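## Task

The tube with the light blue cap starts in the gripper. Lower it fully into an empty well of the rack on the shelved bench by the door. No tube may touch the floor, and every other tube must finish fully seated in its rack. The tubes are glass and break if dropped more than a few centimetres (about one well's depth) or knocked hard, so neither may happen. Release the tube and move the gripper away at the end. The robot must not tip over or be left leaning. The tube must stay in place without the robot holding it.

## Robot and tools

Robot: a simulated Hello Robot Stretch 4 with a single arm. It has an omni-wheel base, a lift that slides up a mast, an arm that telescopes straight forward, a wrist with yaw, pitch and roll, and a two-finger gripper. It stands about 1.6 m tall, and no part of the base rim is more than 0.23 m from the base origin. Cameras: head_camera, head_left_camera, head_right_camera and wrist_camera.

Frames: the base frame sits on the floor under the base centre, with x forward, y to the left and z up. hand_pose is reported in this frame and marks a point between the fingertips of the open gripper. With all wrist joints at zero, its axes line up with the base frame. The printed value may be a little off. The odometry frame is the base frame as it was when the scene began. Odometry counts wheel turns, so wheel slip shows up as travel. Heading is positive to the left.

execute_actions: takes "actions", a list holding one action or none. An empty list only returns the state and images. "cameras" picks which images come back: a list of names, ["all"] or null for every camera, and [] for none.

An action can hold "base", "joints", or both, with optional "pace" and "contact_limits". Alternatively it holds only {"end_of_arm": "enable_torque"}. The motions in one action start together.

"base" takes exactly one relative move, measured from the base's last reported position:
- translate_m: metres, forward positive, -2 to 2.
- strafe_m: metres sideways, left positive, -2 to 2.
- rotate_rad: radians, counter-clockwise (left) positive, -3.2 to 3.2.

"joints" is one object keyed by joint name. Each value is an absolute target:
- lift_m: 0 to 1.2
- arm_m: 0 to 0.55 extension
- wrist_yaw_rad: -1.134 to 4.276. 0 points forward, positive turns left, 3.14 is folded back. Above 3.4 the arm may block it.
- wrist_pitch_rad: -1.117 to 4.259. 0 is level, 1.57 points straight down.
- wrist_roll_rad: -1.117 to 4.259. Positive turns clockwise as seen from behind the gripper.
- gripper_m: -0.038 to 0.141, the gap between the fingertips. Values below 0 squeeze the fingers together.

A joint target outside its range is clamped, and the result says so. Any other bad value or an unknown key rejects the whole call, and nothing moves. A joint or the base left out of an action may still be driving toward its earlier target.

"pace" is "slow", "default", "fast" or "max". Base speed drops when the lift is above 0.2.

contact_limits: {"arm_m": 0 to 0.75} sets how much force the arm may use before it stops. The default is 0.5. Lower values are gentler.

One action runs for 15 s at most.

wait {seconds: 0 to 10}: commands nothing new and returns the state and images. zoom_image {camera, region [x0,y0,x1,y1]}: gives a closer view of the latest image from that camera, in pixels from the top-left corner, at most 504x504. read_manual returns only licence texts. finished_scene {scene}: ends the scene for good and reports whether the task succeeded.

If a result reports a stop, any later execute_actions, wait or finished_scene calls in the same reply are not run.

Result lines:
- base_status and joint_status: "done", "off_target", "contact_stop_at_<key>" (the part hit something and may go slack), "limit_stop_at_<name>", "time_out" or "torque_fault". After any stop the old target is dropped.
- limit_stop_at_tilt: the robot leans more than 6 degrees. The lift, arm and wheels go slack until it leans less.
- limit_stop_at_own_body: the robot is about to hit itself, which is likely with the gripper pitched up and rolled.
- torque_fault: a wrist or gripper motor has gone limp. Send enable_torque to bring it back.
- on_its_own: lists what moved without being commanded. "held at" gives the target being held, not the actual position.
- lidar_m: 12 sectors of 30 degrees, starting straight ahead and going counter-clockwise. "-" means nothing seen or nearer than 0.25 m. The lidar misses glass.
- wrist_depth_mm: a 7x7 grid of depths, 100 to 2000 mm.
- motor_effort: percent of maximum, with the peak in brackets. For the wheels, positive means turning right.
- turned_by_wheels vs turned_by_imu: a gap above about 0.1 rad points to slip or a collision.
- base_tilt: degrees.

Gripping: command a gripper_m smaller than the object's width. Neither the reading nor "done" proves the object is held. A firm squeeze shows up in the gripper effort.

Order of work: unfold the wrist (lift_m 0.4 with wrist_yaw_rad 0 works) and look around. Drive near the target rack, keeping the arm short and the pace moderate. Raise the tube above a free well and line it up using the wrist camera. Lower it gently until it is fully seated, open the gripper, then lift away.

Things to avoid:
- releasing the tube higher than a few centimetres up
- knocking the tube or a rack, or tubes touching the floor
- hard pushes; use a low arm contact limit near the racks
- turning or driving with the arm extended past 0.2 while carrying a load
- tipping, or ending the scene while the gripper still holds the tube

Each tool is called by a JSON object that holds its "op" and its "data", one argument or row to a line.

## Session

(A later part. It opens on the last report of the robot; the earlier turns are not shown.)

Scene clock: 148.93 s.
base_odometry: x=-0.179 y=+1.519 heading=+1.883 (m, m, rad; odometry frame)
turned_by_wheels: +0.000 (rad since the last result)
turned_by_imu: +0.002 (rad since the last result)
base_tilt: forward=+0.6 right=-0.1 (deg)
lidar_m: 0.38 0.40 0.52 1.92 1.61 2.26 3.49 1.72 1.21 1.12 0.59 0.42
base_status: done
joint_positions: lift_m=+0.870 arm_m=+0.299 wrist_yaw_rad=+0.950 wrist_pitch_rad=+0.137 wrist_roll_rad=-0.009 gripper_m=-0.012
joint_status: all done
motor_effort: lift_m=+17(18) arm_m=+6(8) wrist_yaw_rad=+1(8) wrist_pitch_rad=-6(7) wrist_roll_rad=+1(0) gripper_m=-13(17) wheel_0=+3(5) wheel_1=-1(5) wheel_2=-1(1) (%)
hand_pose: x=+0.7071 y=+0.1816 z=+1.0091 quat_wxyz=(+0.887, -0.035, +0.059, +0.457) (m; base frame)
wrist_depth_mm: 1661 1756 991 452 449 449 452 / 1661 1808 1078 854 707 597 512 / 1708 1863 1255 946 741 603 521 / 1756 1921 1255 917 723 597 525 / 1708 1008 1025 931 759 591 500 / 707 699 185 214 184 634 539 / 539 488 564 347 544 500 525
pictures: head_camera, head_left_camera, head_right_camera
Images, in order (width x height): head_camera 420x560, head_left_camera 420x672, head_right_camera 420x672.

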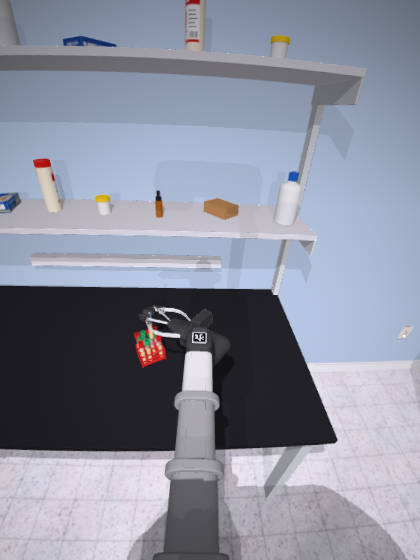

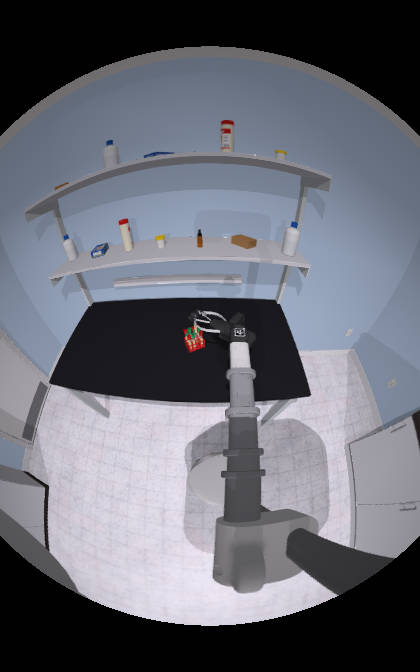

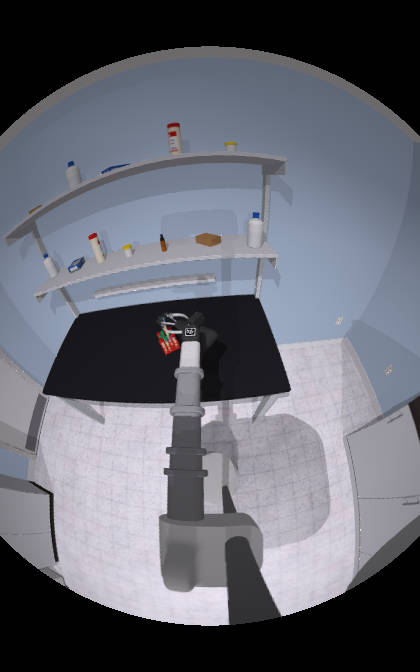

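{"op": "execute_actions", "data": {
  "actions": [
    {"joints":{"arm_m":0.304,"lift_m":0.845},"pace":"slow"}
  ],
  "cameras": ["head_camera","head_left_camera","head_right_camera"]
}}

{"op": "zoom_image", "data": {
  "camera": "head_camera",
  "region": [120, 305, 190, 375]
}}

{"op": "zoom_image", "data": {
  "camera": "head_left_camera",
  "region": [170, 305, 220, 355]
}}

{"op": "zoom_image", "data": {
  "camera": "head_right_camera",
  "region": [145, 308, 195, 358]
}}

Scene clock: 172.57 s.
base_odometry: x=-0.179 y=+1.519 heading=+1.883 (m, m, rad; odometry frame)
turned_by_wheels: +0.000 (rad since the last result)
turned_by_imu: +0.001 (rad since the last result)
base_tilt: forward=+0.5 right=-0.1 (deg)
lidar_m: 0.36 0.39 0.52 1.94 1.62 2.26 3.50 1.69 1.20 1.11 0.59 0.40
base_status: not commanded
joint_positions: lift_m=+0.845 arm_m=+0.303 wrist_yaw_rad=+0.950 wrist_pitch_rad=+0.137 wrist_roll_rad=-0.009 gripper_m=-0.012
joint_status: all done
motor_effort: lift_m=+17(17) arm_m=+7(6) wrist_yaw_rad=+1(1) wrist_pitch_rad=-6(5) wrist_roll_rad=+0(0) gripper_m=-15(17) wheel_0=+2(2) wheel_1=-1(1) wheel_2=-1(1) (%)
hand_pose: x=+0.7111 y=+0.1816 z=+0.9841 quat_wxyz=(+0.887, -0.035, +0.059, +0.457) (m; base frame)
wrist_depth_mm: 1661 1756 627 554 554 549 496 / 1661 1756 1098 891 723 591 508 / 1708 1863 1255 946 732 603 512 / 1756 1921 1281 931 715 580 512 / 931 931 946 904 759 615 504 / 647 647 185 214 183 615 539 / 496 452 521 325 496 459 504
pictures: head_camera, head_left_camera, head_right_camera
Images, in order (width x height): head_camera 420x560, head_left_camera 420x672, head_right_camera 420x672.

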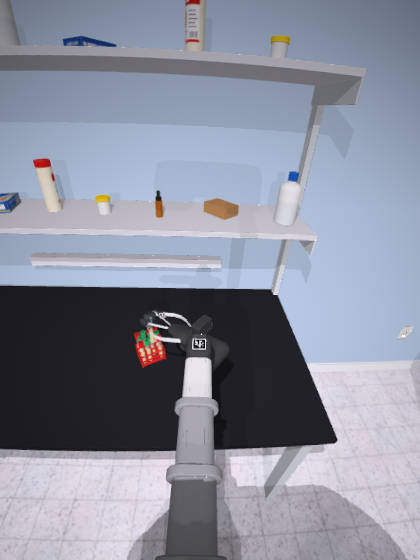

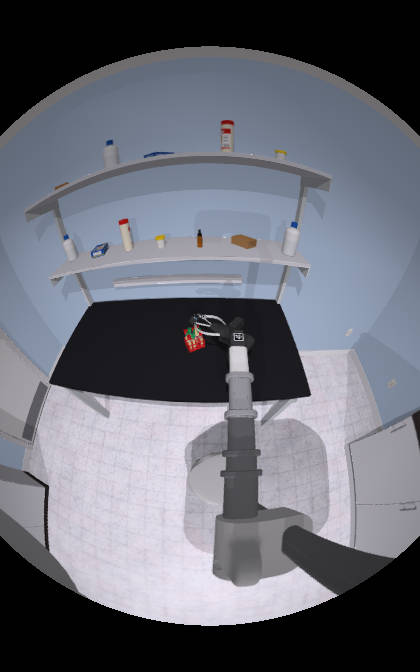

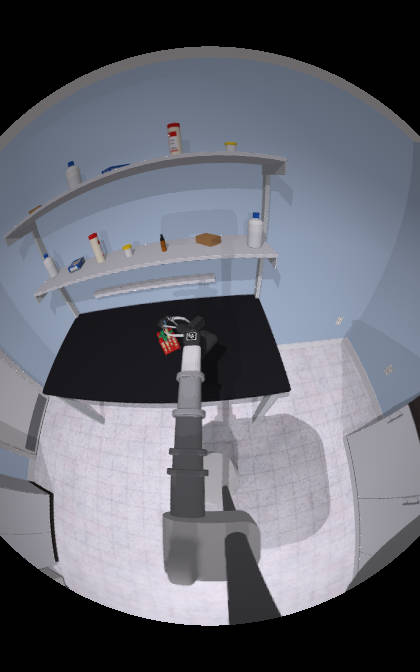

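Region (120, 305, 190, 375) of head_camera's 420x560 image, scaled by 7.200, with more detail than that image has.

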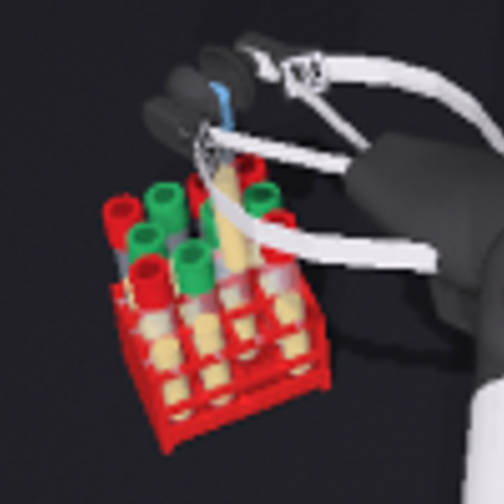

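Region (170, 305, 220, 355) of head_left_camera's 420x672 image, scaled by 10.080, with more detail than that image has.

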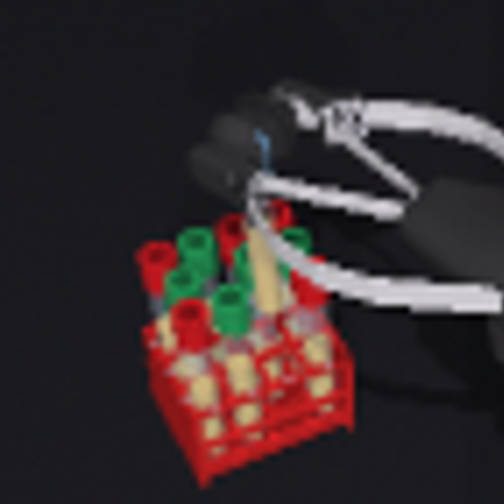

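Region (145, 308, 195, 358) of head_right_camera's 420x672 image, scaled by 10.080, with more detail than that image has.

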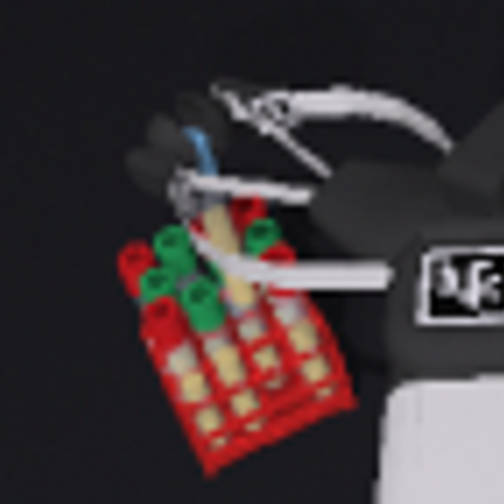

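{"op": "execute_actions", "data": {
  "actions": [
    {"joints":{"arm_m":0.306,"lift_m":0.828},"base":{"strafe_m":-0.002},"pace":"slow"}
  ],
  "cameras": ["head_camera","head_left_camera","head_right_camera","wrist_camera"]
}}

{"op": "zoom_image", "data": {
  "camera": "head_camera",
  "region": [120, 305, 190, 375]
}}

{"op": "zoom_image", "data": {
  "camera": "head_left_camera",
  "region": [170, 305, 220, 355]
}}

{"op": "zoom_image", "data": {
  "camera": "head_right_camera",
  "region": [145, 308, 195, 358]
}}

Scene clock: 211.43 s.
base_odometry: x=-0.177 y=+1.519 heading=+1.884 (m, m, rad; odometry frame)
turned_by_wheels: +0.000 (rad since the last result)
turned_by_imu: +0.001 (rad since the last result)
base_tilt: forward=+0.6 right=-0.1 (deg)
lidar_m: 0.38 0.38 0.54 1.95 1.59 2.28 3.50 1.71 1.18 1.11 0.60 0.41
base_status: done
joint_positions: lift_m=+0.828 arm_m=+0.305 wrist_yaw_rad=+0.950 wrist_pitch_rad=+0.137 wrist_roll_rad=-0.009 gripper_m=-0.012
joint_status: all done
motor_effort: lift_m=+16(16) arm_m=+6(6) wrist_yaw_rad=+1(1) wrist_pitch_rad=-5(5) wrist_roll_rad=+0(0) gripper_m=-14(19) wheel_0=+1(5) wheel_1=+1(5) wheel_2=+0(1) (%)
hand_pose: x=+0.7131 y=+0.1816 z=+0.9671 quat_wxyz=(+0.887, -0.035, +0.059, +0.457) (m; base frame)
wrist_depth_mm: 1661 1756 634 627 621 554 500 / 1708 1756 1138 917 715 591 508 / 1708 1863 1255 946 723 597 512 / 1708 1921 1281 931 707 574 500 / 878 891 878 891 759 621 521 / 609 609 185 214 183 591 535 / 469 427 492 310 469 433 477
pictures: head_camera, head_left_camera, head_right_camera, wrist_camera
camera_calibration (this result's frames):
wrist_camera: T_world_to_cam=[[0.810947, -0.584639, 0.023699, -0.498445], [-0.0714501, -0.139145, -0.987691, 1.08534], [0.58074, 0.799272, -0.154612, -0.185068], [0, 0, 0, 1]] pos_world=[0.589237, 0.00752846, 1.05518]
Images, in order (width x height): head_camera 420x560, head_left_camera 420x672, head_right_camera 420x672, wrist_camera 616x392.

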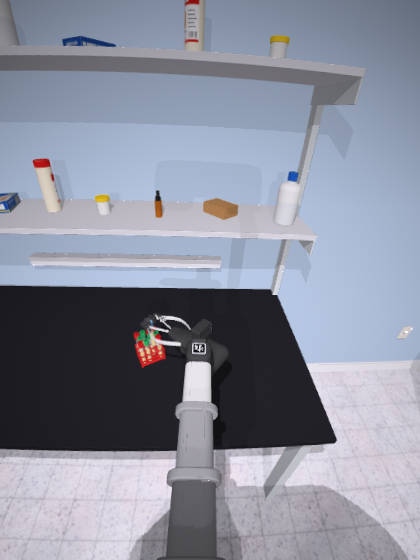

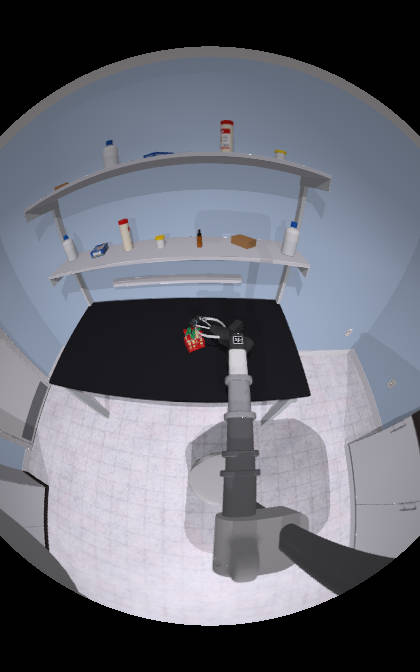

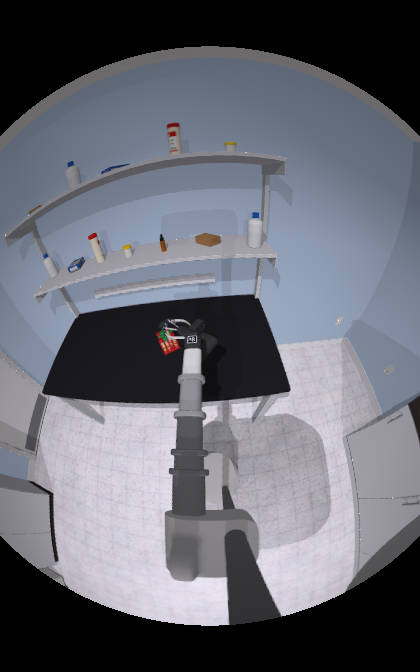

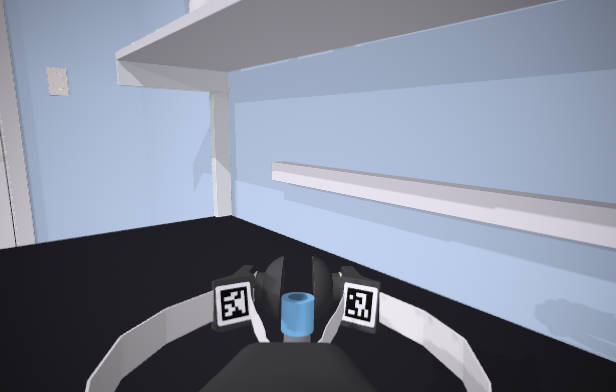

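Region (120, 305, 190, 375) of head_camera's 420x560 image, scaled by 7.200, with more detail than that image has.

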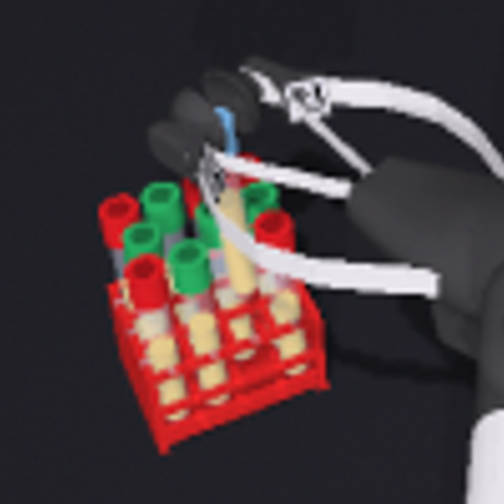

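Region (170, 305, 220, 355) of head_left_camera's 420x672 image, scaled by 10.080, with more detail than that image has.

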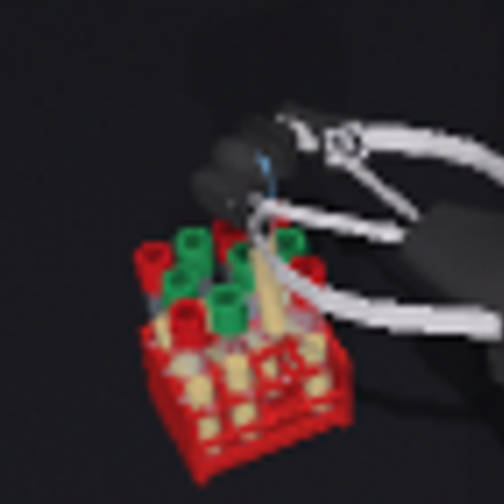

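Region (145, 308, 195, 358) of head_right_camera's 420x672 image, scaled by 10.080, with more detail than that image has.

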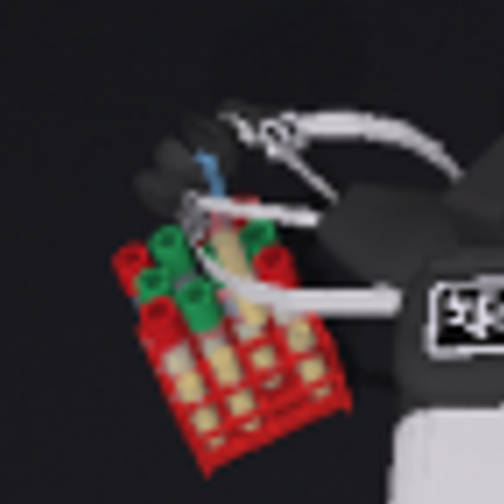

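{"op": "execute_actions", "data": {
  "actions": [
    {"joints":{"arm_m":0.310,"lift_m":0.812},"base":{"strafe_m":0.0015},"pace":"slow"}
  ],
  "cameras": ["head_camera","head_left_camera","head_right_camera"]
}}

{"op": "zoom_image", "data": {
  "camera": "head_camera",
  "region": [130, 315, 180, 365]
}}

{"op": "zoom_image", "data": {
  "camera": "head_left_camera",
  "region": [178, 317, 214, 353]
}}

{"op": "zoom_image", "data": {
  "camera": "head_right_camera",
  "region": [151, 320, 187, 356]
}}

Scene clock: 245.97 s.
base_odometry: x=-0.178 y=+1.519 heading=+1.884 (m, m, rad; odometry frame)
turned_by_wheels: +0.000 (rad since the last result)
turned_by_imu: +0.001 (rad since the last result)
base_tilt: forward=+0.5 right=-0.1 (deg)
lidar_m: 0.37 0.39 0.53 1.95 1.61 2.28 3.49 1.72 1.20 1.11 0.64 0.42
base_status: done
joint_positions: lift_m=+0.812 arm_m=+0.309 wrist_yaw_rad=+0.950 wrist_pitch_rad=+0.137 wrist_roll_rad=-0.009 gripper_m=-0.012
joint_status: all done
motor_effort: lift_m=+17(18) arm_m=+6(6) wrist_yaw_rad=+0(1) wrist_pitch_rad=-4(4) wrist_roll_rad=+0(0) gripper_m=-15(14) wheel_0=+1(2) wheel_1=-1(6) wheel_2=+0(3) (%)
hand_pose: x=+0.7171 y=+0.1816 z=+0.9511 quat_wxyz=(+0.887, -0.035, +0.059, +0.457) (m; base frame)
wrist_depth_mm: 1618 1756 691 691 661 564 496 / 1661 1756 1118 904 715 585 504 / 1708 1863 1229 917 723 591 512 / 1708 1921 1205 917 699 569 488 / 820 831 831 831 732 615 525 / 580 574 185 214 183 580 530 / 442 404 442 201 442 407 449
pictures: head_camera, head_left_camera, head_right_camera
Images, in order (width x height): head_camera 420x560, head_left_camera 420x672, head_right_camera 420x672.

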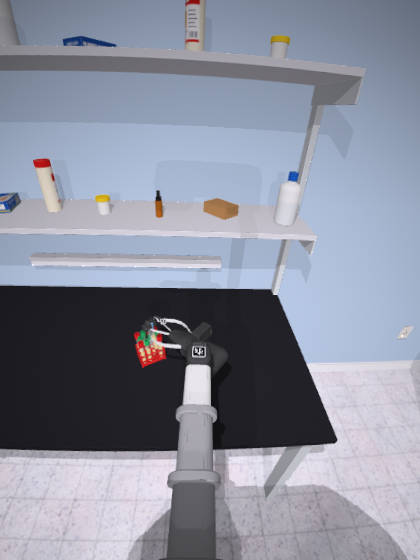

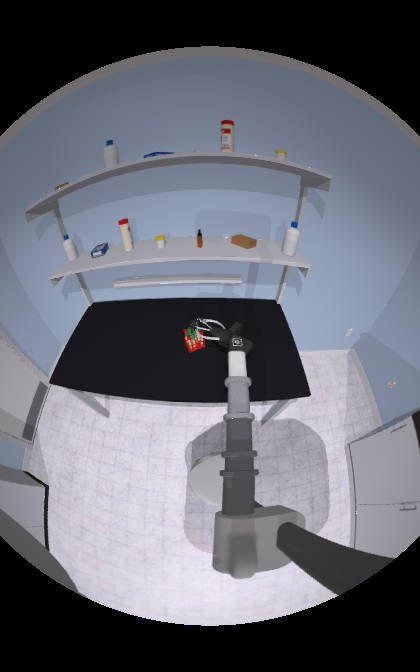

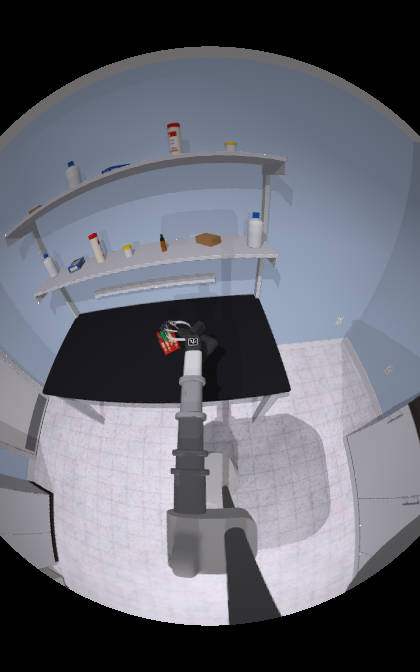

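Region (130, 315, 180, 365) of head_camera's 420x560 image, scaled by 10.080, with more detail than that image has.

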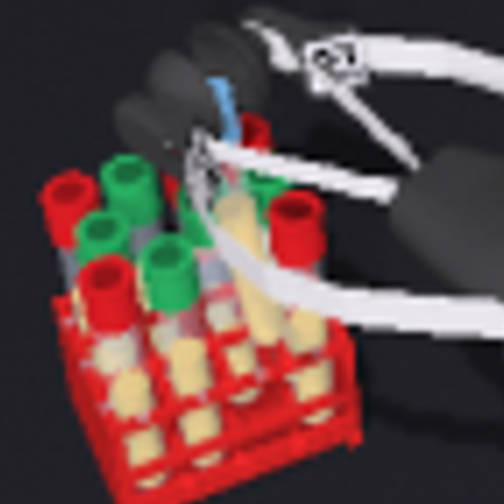

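Region (178, 317, 214, 353) of head_left_camera's 420x672 image, scaled by 14.000, with more detail than that image has.

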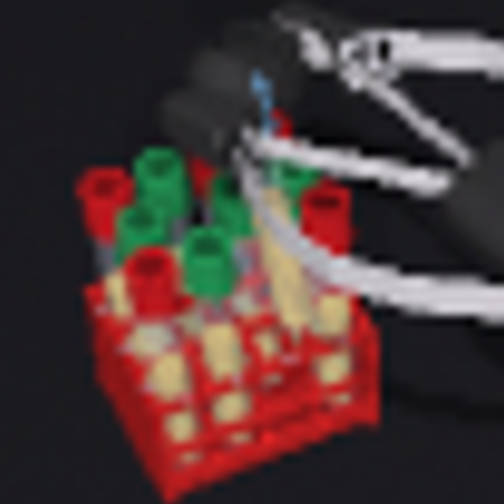

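Region (151, 320, 187, 356) of head_right_camera's 420x672 image, scaled by 14.000, with more detail than that image has.

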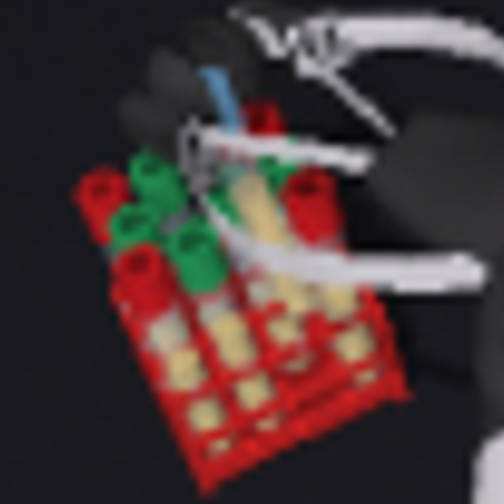

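{"op": "execute_actions", "data": {
  "actions": [
    {"joints":{"arm_m":0.303,"lift_m":0.816},"pace":"slow"}
  ],
  "cameras": ["head_camera","head_left_camera","wrist_camera"]
}}

{"op": "zoom_image", "data": {
  "camera": "head_camera",
  "region": [130, 315, 180, 365]
}}

{"op": "zoom_image", "data": {
  "camera": "head_left_camera",
  "region": [178, 317, 214, 353]
}}

Scene clock: 255.13 s.
base_odometry: x=-0.178 y=+1.519 heading=+1.884 (m, m, rad; odometry frame)
turned_by_wheels: +0.000 (rad since the last result)
turned_by_imu: +0.001 (rad since the last result)
base_tilt: forward=+0.5 right=-0.1 (deg)
lidar_m: 0.37 0.40 0.54 1.92 1.59 2.27 3.49 1.69 1.21 1.10 0.63 0.41
base_status: not commanded
joint_positions: lift_m=+0.816 arm_m=+0.304 wrist_yaw_rad=+0.950 wrist_pitch_rad=+0.137 wrist_roll_rad=-0.009 gripper_m=-0.012
joint_status: all done
motor_effort: lift_m=+22(23) arm_m=-7(8) wrist_yaw_rad=+1(1) wrist_pitch_rad=-6(6) wrist_roll_rad=+0(0) gripper_m=-17(12) wheel_0=+1(2) wheel_1=-1(1) wheel_2=+0(0) (%)
hand_pose: x=+0.7124 y=+0.1816 z=+0.9546 quat_wxyz=(+0.887, -0.035, +0.059, +0.457) (m; base frame)
wrist_depth_mm: 1661 1756 683 676 661 569 500 / 1661 1808 1138 917 715 591 508 / 1708 1863 1255 917 732 597 512 / 1756 1921 1229 931 707 574 488 / 842 842 842 842 741 615 530 / 585 585 185 214 183 591 530 / 449 407 449 204 449 415 452
pictures: head_camera, head_left_camera, wrist_camera
camera_calibration (this result's frames):
wrist_camera: T_world_to_cam=[[0.81095, -0.584636, 0.0236995, -0.497623], [-0.0715379, -0.139268, -0.987667, 1.07299], [0.580726, 0.799253, -0.154763, -0.186461], [0, 0, 0, 1]] pos_world=[0.58859, 0.00753453, 1.04269]
Images, in order (width x height): head_camera 420x560, head_left_camera 420x672, wrist_camera 616x392.

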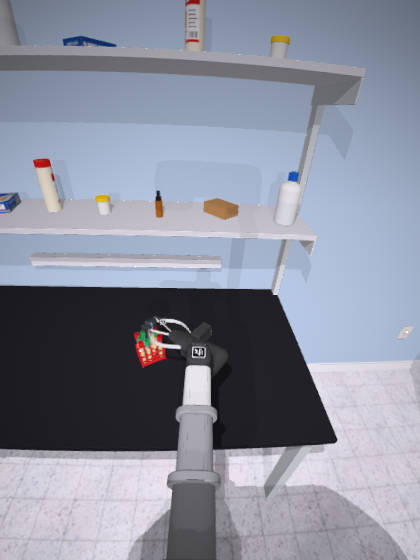

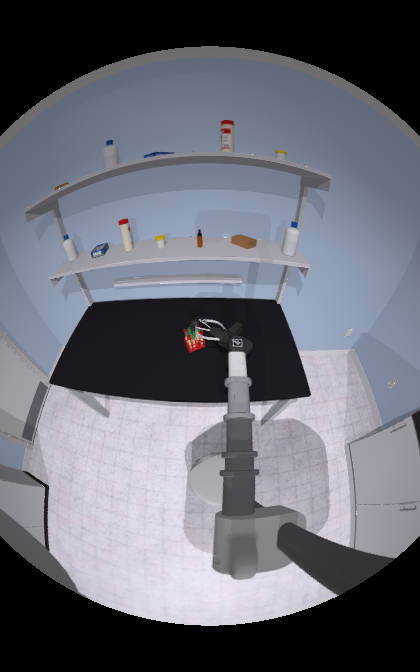

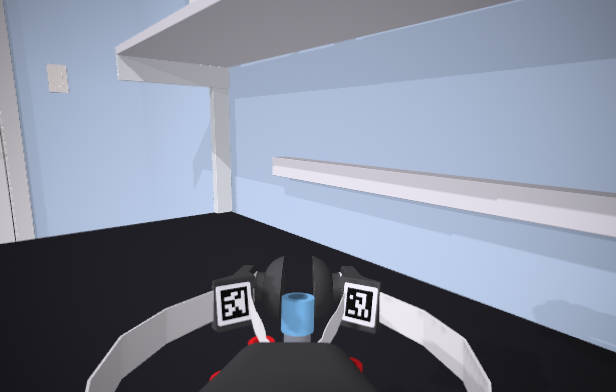

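Region (130, 315, 180, 365) of head_camera's 420x560 image, scaled by 10.080, with more detail than that image has.

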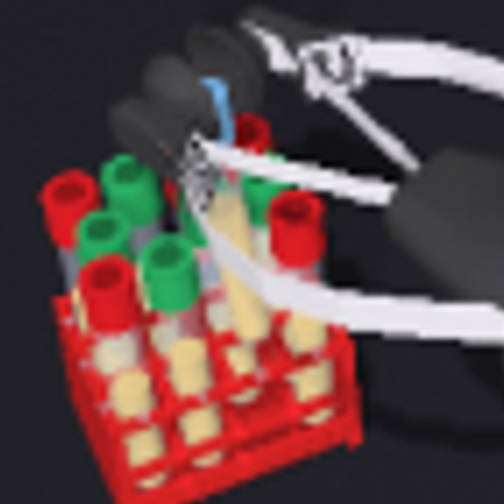

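Region (178, 317, 214, 353) of head_left_camera's 420x672 image, scaled by 14.000, with more detail than that image has.

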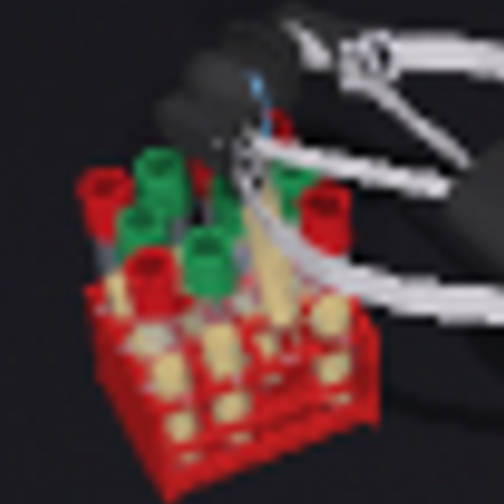

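{"op": "execute_actions", "data": {
  "actions": [
    {"joints":{"arm_m":0.299},"pace":"slow"}
  ],
  "cameras": ["head_camera","head_left_camera","head_right_camera","wrist_camera"]
}}

{"op": "zoom_image", "data": {
  "camera": "head_camera",
  "region": [130, 315, 180, 365]
}}

{"op": "zoom_image", "data": {
  "camera": "head_left_camera",
  "region": [178, 317, 214, 353]
}}

{"op": "zoom_image", "data": {
  "camera": "head_right_camera",
  "region": [151, 320, 187, 356]
}}

{"op": "zoom_image", "data": {
  "camera": "wrist_camera",
  "region": [200, 240, 400, 392]
}}

Scene clock: 272.93 s.
base_odometry: x=-0.178 y=+1.519 heading=+1.884 (m, m, rad; odometry frame)
turned_by_wheels: +0.000 (rad since the last result)
turned_by_imu: +0.001 (rad since the last result)
base_tilt: forward=+0.5 right=-0.1 (deg)
lidar_m: 0.38 0.39 0.52 1.95 1.61 2.27 3.48 1.71 1.19 1.09 0.59 0.39
base_status: not commanded
joint_positions: lift_m=+0.816 arm_m=+0.300 wrist_yaw_rad=+0.950 wrist_pitch_rad=+0.137 wrist_roll_rad=-0.009 gripper_m=-0.012
joint_status: all done
motor_effort: lift_m=+22(22) arm_m=-7(5) wrist_yaw_rad=+1(1) wrist_pitch_rad=-6(6) wrist_roll_rad=+1(1) gripper_m=-11(11) wheel_0=+1(2) wheel_1=-1(1) wheel_2=+0(0) (%)
hand_pose: x=+0.7084 y=+0.1816 z=+0.9546 quat_wxyz=(+0.887, -0.035, +0.059, +0.457) (m; base frame)
wrist_depth_mm: 1661 1808 683 676 661 574 504 / 1708 1808 1138 917 715 597 508 / 1708 1863 1255 931 732 603 517 / 1708 1921 1229 931 707 580 492 / 842 842 842 842 741 621 530 / 580 585 185 214 184 585 535 / 449 410 449 203 449 418 455
pictures: head_camera, head_left_camera, head_right_camera, wrist_camera
camera_calibration (this result's frames):
wrist_camera: T_world_to_cam=[[0.81095, -0.584636, 0.0236994, -0.494378], [-0.0715379, -0.139268, -0.987667, 1.0727], [0.580726, 0.799253, -0.154763, -0.184137], [0, 0, 0, 1]] pos_world=[0.584588, 0.00753452, 1.04269]
Images, in order (width x height): head_camera 420x560, head_left_camera 420x672, head_right_camera 420x672, wrist_camera 616x392.

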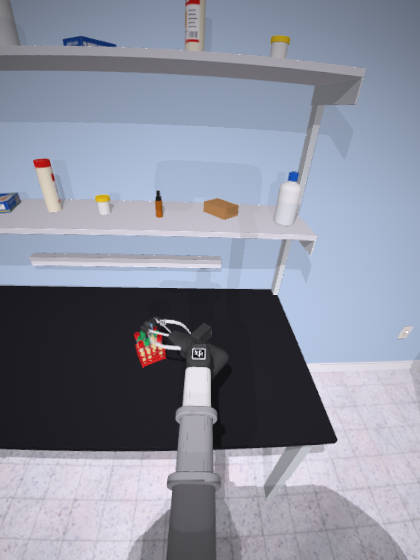

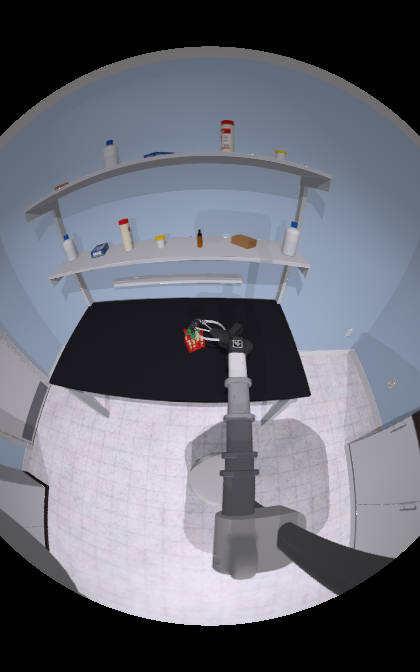

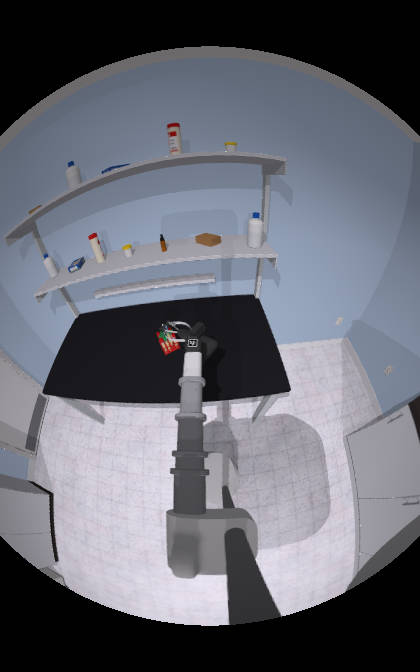

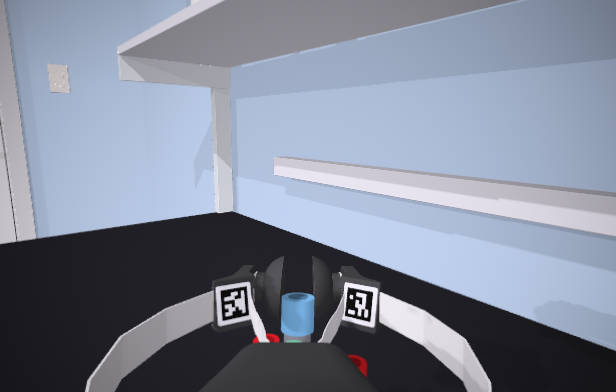

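Region (130, 315, 180, 365) of head_camera's 420x560 image, scaled by 10.080, with more detail than that image has.

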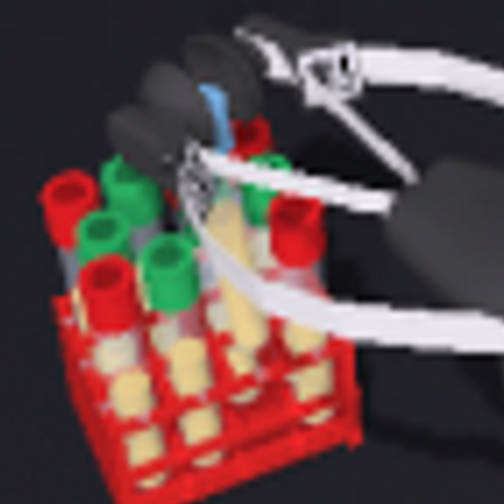

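Region (178, 317, 214, 353) of head_left_camera's 420x672 image, scaled by 14.000, with more detail than that image has.

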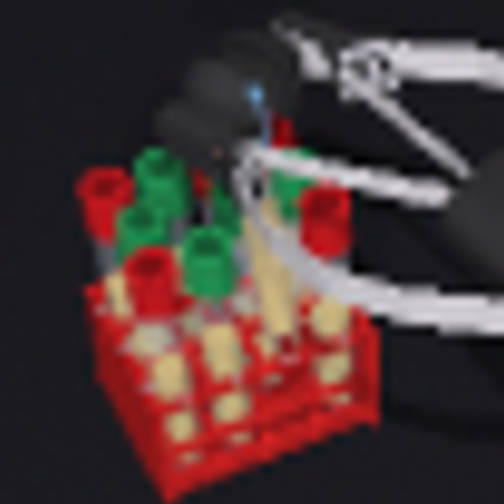

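Region (151, 320, 187, 356) of head_right_camera's 420x672 image, scaled by 14.000, with more detail than that image has.

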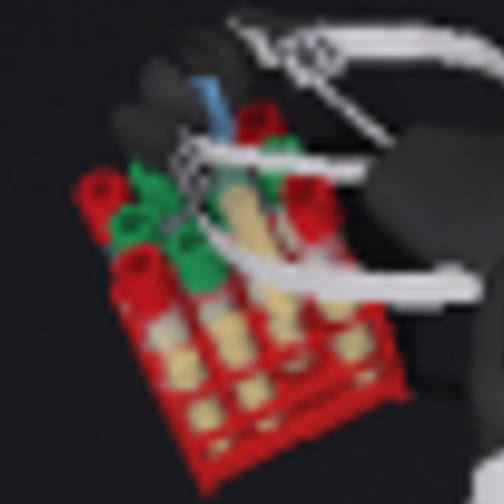

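Region (200, 240, 400, 392) of wrist_camera's 616x392 image, scaled by 2.520; it fills the top 383 rows of this view, and the rest is white.

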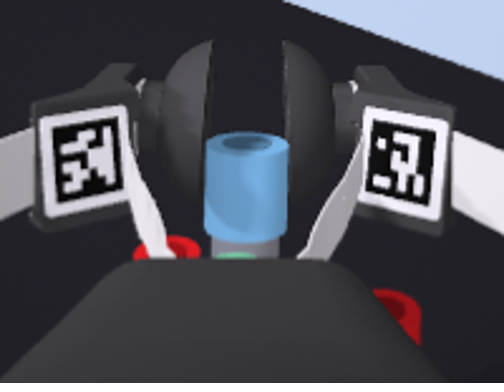

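{"op": "execute_actions", "data": {
  "actions": [
    {"joints":{"lift_m":0.804},"pace":"slow"}
  ],
  "cameras": ["head_camera","head_left_camera","head_right_camera","wrist_camera"]
}}

{"op": "zoom_image", "data": {
  "camera": "head_camera",
  "region": [130, 315, 180, 365]
}}

{"op": "zoom_image", "data": {
  "camera": "head_left_camera",
  "region": [178, 317, 214, 353]
}}

{"op": "zoom_image", "data": {
  "camera": "head_right_camera",
  "region": [151, 320, 187, 356]
}}

{"op": "zoom_image", "data": {
  "camera": "wrist_camera",
  "region": [200, 240, 400, 392]
}}

Scene clock: 292.40 s.
base_odometry: x=-0.178 y=+1.519 heading=+1.884 (m, m, rad; odometry frame)
turned_by_wheels: +0.000 (rad since the last result)
turned_by_imu: +0.001 (rad since the last result)
base_tilt: forward=+0.6 right=-0.1 (deg)
lidar_m: 0.37 0.39 0.53 1.94 1.61 2.27 3.51 1.69 1.20 1.09 0.62 0.39
base_status: not commanded
joint_positions: lift_m=+0.804 arm_m=+0.300 wrist_yaw_rad=+0.950 wrist_pitch_rad=+0.137 wrist_roll_rad=-0.009 gripper_m=-0.012
joint_status: all done
motor_effort: lift_m=+17(22) arm_m=-7(6) wrist_yaw_rad=+1(1) wrist_pitch_rad=-7(6) wrist_roll_rad=+0(0) gripper_m=-13(12) wheel_0=+1(2) wheel_1=-1(1) wheel_2=+0(0) (%)
hand_pose: x=+0.7084 y=+0.1816 z=+0.9430 quat_wxyz=(+0.887, -0.035, +0.059, +0.457) (m; base frame)
wrist_depth_mm: 1661 1808 732 723 668 585 504 / 1708 1808 1138 917 715 597 512 / 1661 1921 1255 931 715 603 517 / 1708 1921 1205 960 715 569 484 / 809 809 809 809 741 621 530 / 559 559 185 215 183 569 530 / 427 389 427 187 413 397 433
pictures: head_camera, head_left_camera, head_right_camera, wrist_camera
camera_calibration (this result's frames):
wrist_camera: T_world_to_cam=[[0.810949, -0.584636, 0.0236995, -0.494104], [-0.0715379, -0.139268, -0.987667, 1.06131], [0.580727, 0.799253, -0.154763, -0.185922], [0, 0, 0, 1]] pos_world=[0.584587, 0.0075345, 1.03116]
Images, in order (width x height): head_camera 420x560, head_left_camera 420x672, head_right_camera 420x672, wrist_camera 616x392.

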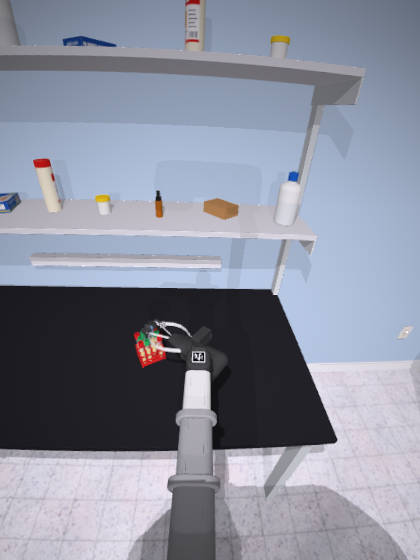

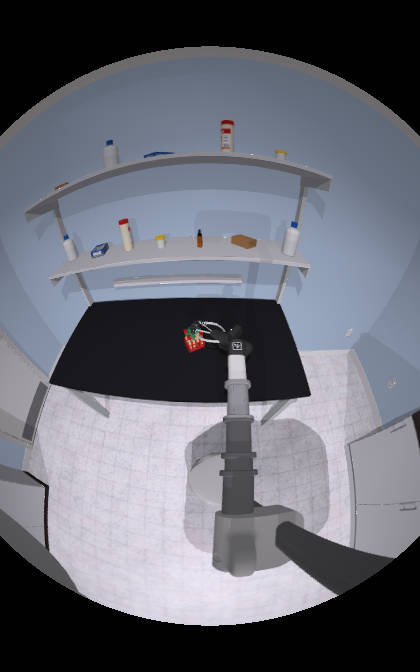

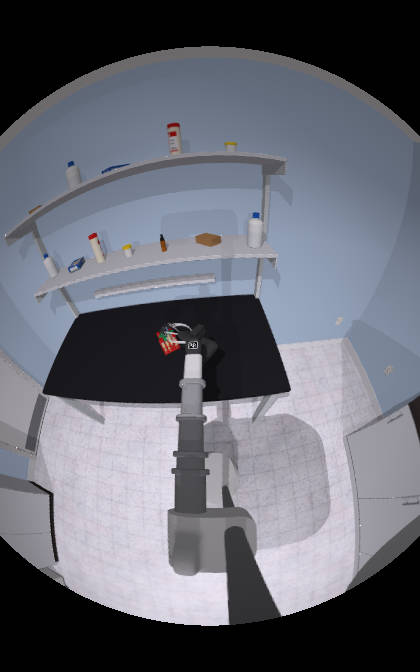

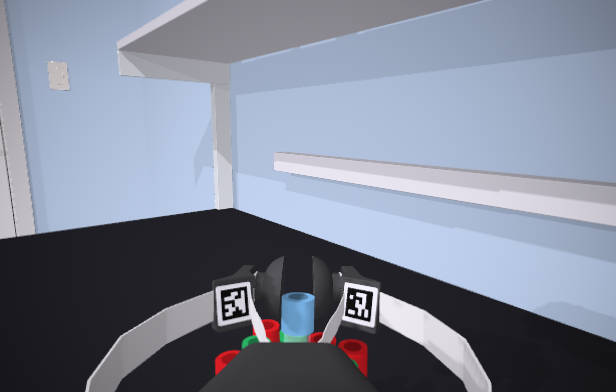

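Region (130, 315, 180, 365) of head_camera's 420x560 image, scaled by 10.080, with more detail than that image has.

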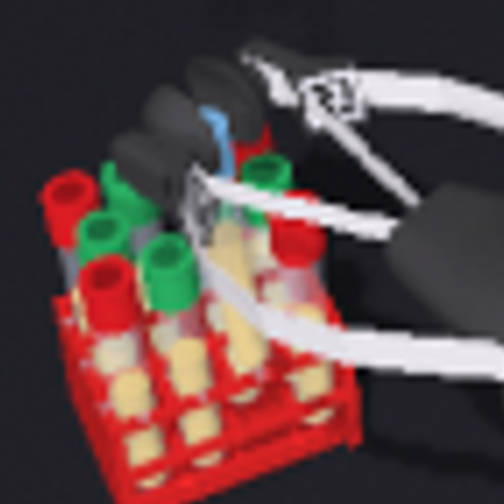

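Region (178, 317, 214, 353) of head_left_camera's 420x672 image, scaled by 14.000, with more detail than that image has.

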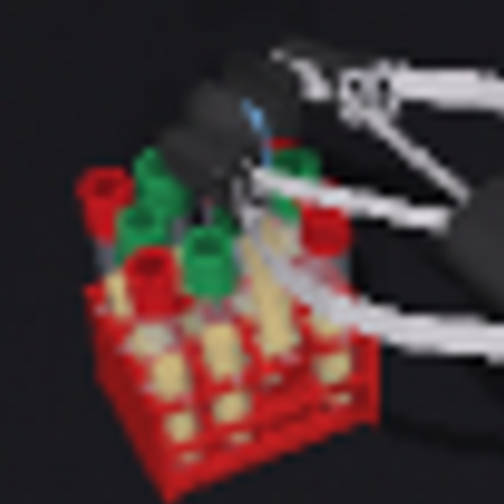

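Region (151, 320, 187, 356) of head_right_camera's 420x672 image, scaled by 14.000, with more detail than that image has.

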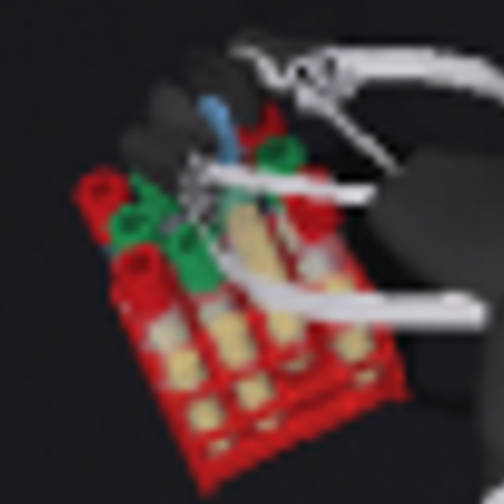

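Region (200, 240, 400, 392) of wrist_camera's 616x392 image, scaled by 2.520; it fills the top 383 rows of this view, and the rest is white.

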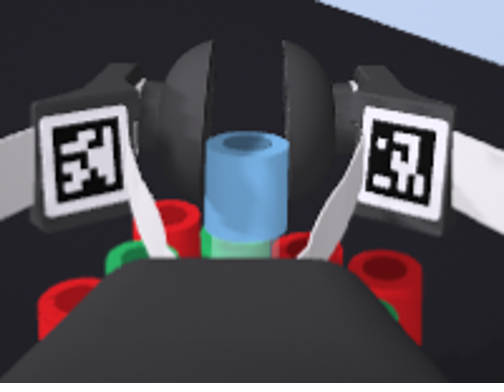

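{"op": "execute_actions", "data": {
  "actions": [
    {"joints":{"lift_m":0.794},"pace":"slow"}
  ],
  "cameras": ["head_camera","head_left_camera","wrist_camera"]
}}

{"op": "zoom_image", "data": {
  "camera": "head_camera",
  "region": [130, 320, 180, 370]
}}

{"op": "zoom_image", "data": {
  "camera": "head_left_camera",
  "region": [178, 317, 214, 353]
}}

{"op": "zoom_image", "data": {
  "camera": "wrist_camera",
  "region": [200, 240, 400, 392]
}}

Scene clock: 303.97 s.
base_odometry: x=-0.178 y=+1.519 heading=+1.884 (m, m, rad; odometry frame)
turned_by_wheels: +0.000 (rad since the last result)
turned_by_imu: +0.001 (rad since the last result)
base_tilt: forward=+0.6 right=-0.1 (deg)
lidar_m: 0.35 0.39 0.53 1.95 1.62 2.28 3.52 1.68 1.19 1.11 0.62 0.40
base_status: not commanded
joint_positions: lift_m=+0.794 arm_m=+0.300 wrist_yaw_rad=+0.950 wrist_pitch_rad=+0.137 wrist_roll_rad=-0.009 gripper_m=-0.012
joint_status: all done
motor_effort: lift_m=+17(17) arm_m=-6(7) wrist_yaw_rad=+1(1) wrist_pitch_rad=-6(5) wrist_roll_rad=+1(0) gripper_m=-15(13) wheel_0=+1(1) wheel_1=-1(1) wheel_2=+0(0) (%)
hand_pose: x=+0.7084 y=+0.1816 z=+0.9330 quat_wxyz=(+0.887, -0.035, +0.059, +0.457) (m; base frame)
wrist_depth_mm: 1661 1661 768 768 676 585 504 / 1708 1808 1160 917 715 591 512 / 1708 1863 1229 904 715 603 517 / 1756 1921 1205 976 732 574 480 / 778 778 768 778 715 621 530 / 535 535 185 214 183 544 521 / 413 377 394 178 394 382 418
pictures: head_camera, head_left_camera, wrist_camera
camera_calibration (this result's frames):
wrist_camera: T_world_to_cam=[[0.81095, -0.584636, 0.0236996, -0.493856], [-0.0715351, -0.139264, -0.987668, 1.05145], [0.580727, 0.799254, -0.154758, -0.187464], [0, 0, 0, 1]] pos_world=[0.584573, 0.00753436, 1.02118]
Images, in order (width x height): head_camera 420x560, head_left_camera 420x672, wrist_camera 616x392.

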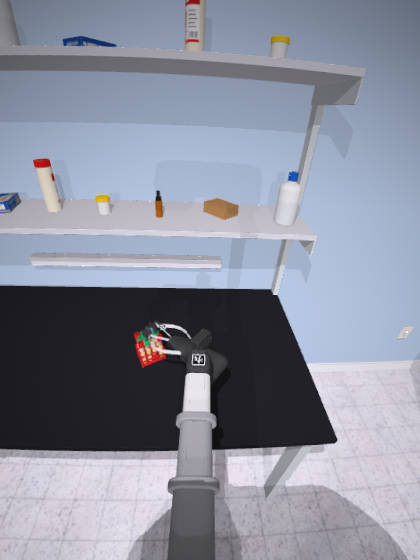

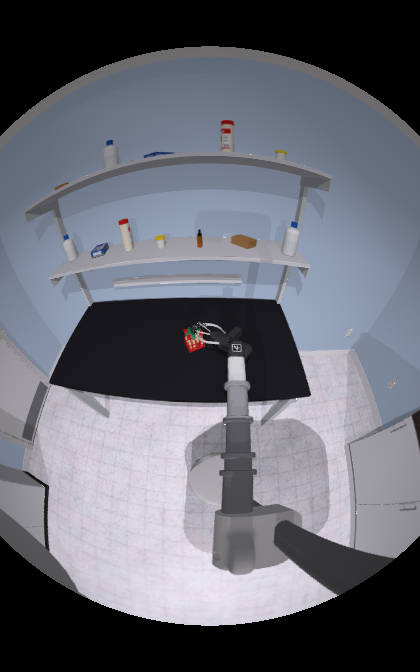

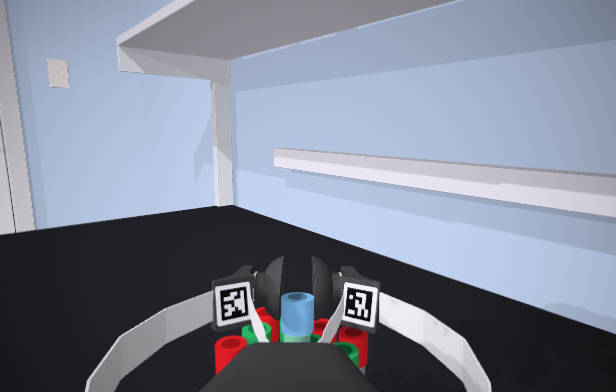

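Region (130, 320, 180, 370) of head_camera's 420x560 image, scaled by 10.080, with more detail than that image has.

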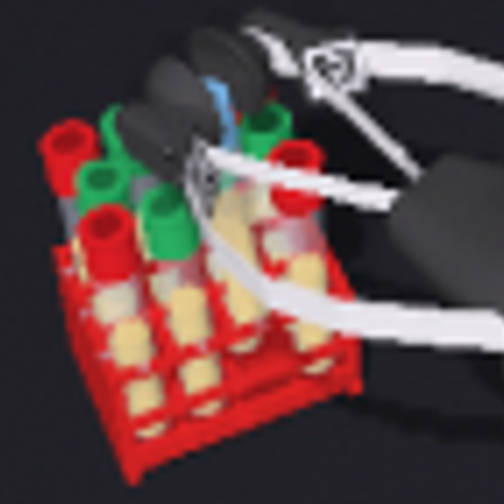

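Region (178, 317, 214, 353) of head_left_camera's 420x672 image, scaled by 14.000, with more detail than that image has.

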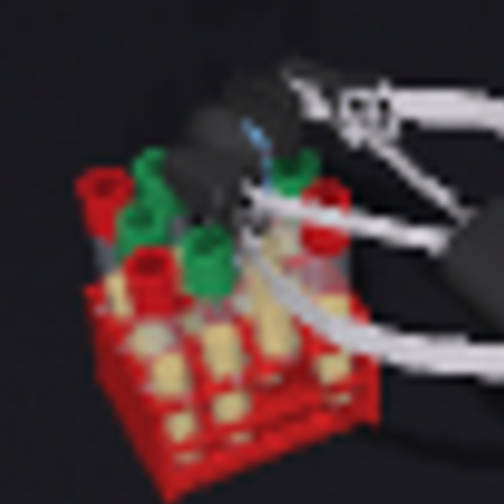

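Region (200, 240, 400, 392) of wrist_camera's 616x392 image, scaled by 2.520; it fills the top 383 rows of this view, and the rest is white.

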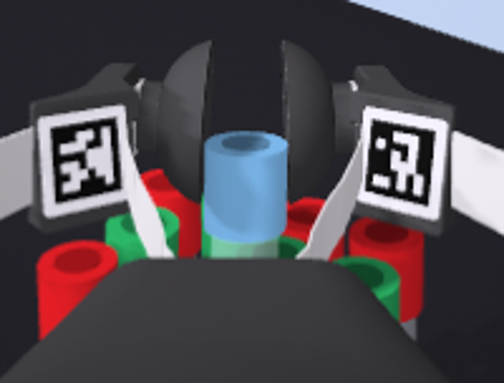

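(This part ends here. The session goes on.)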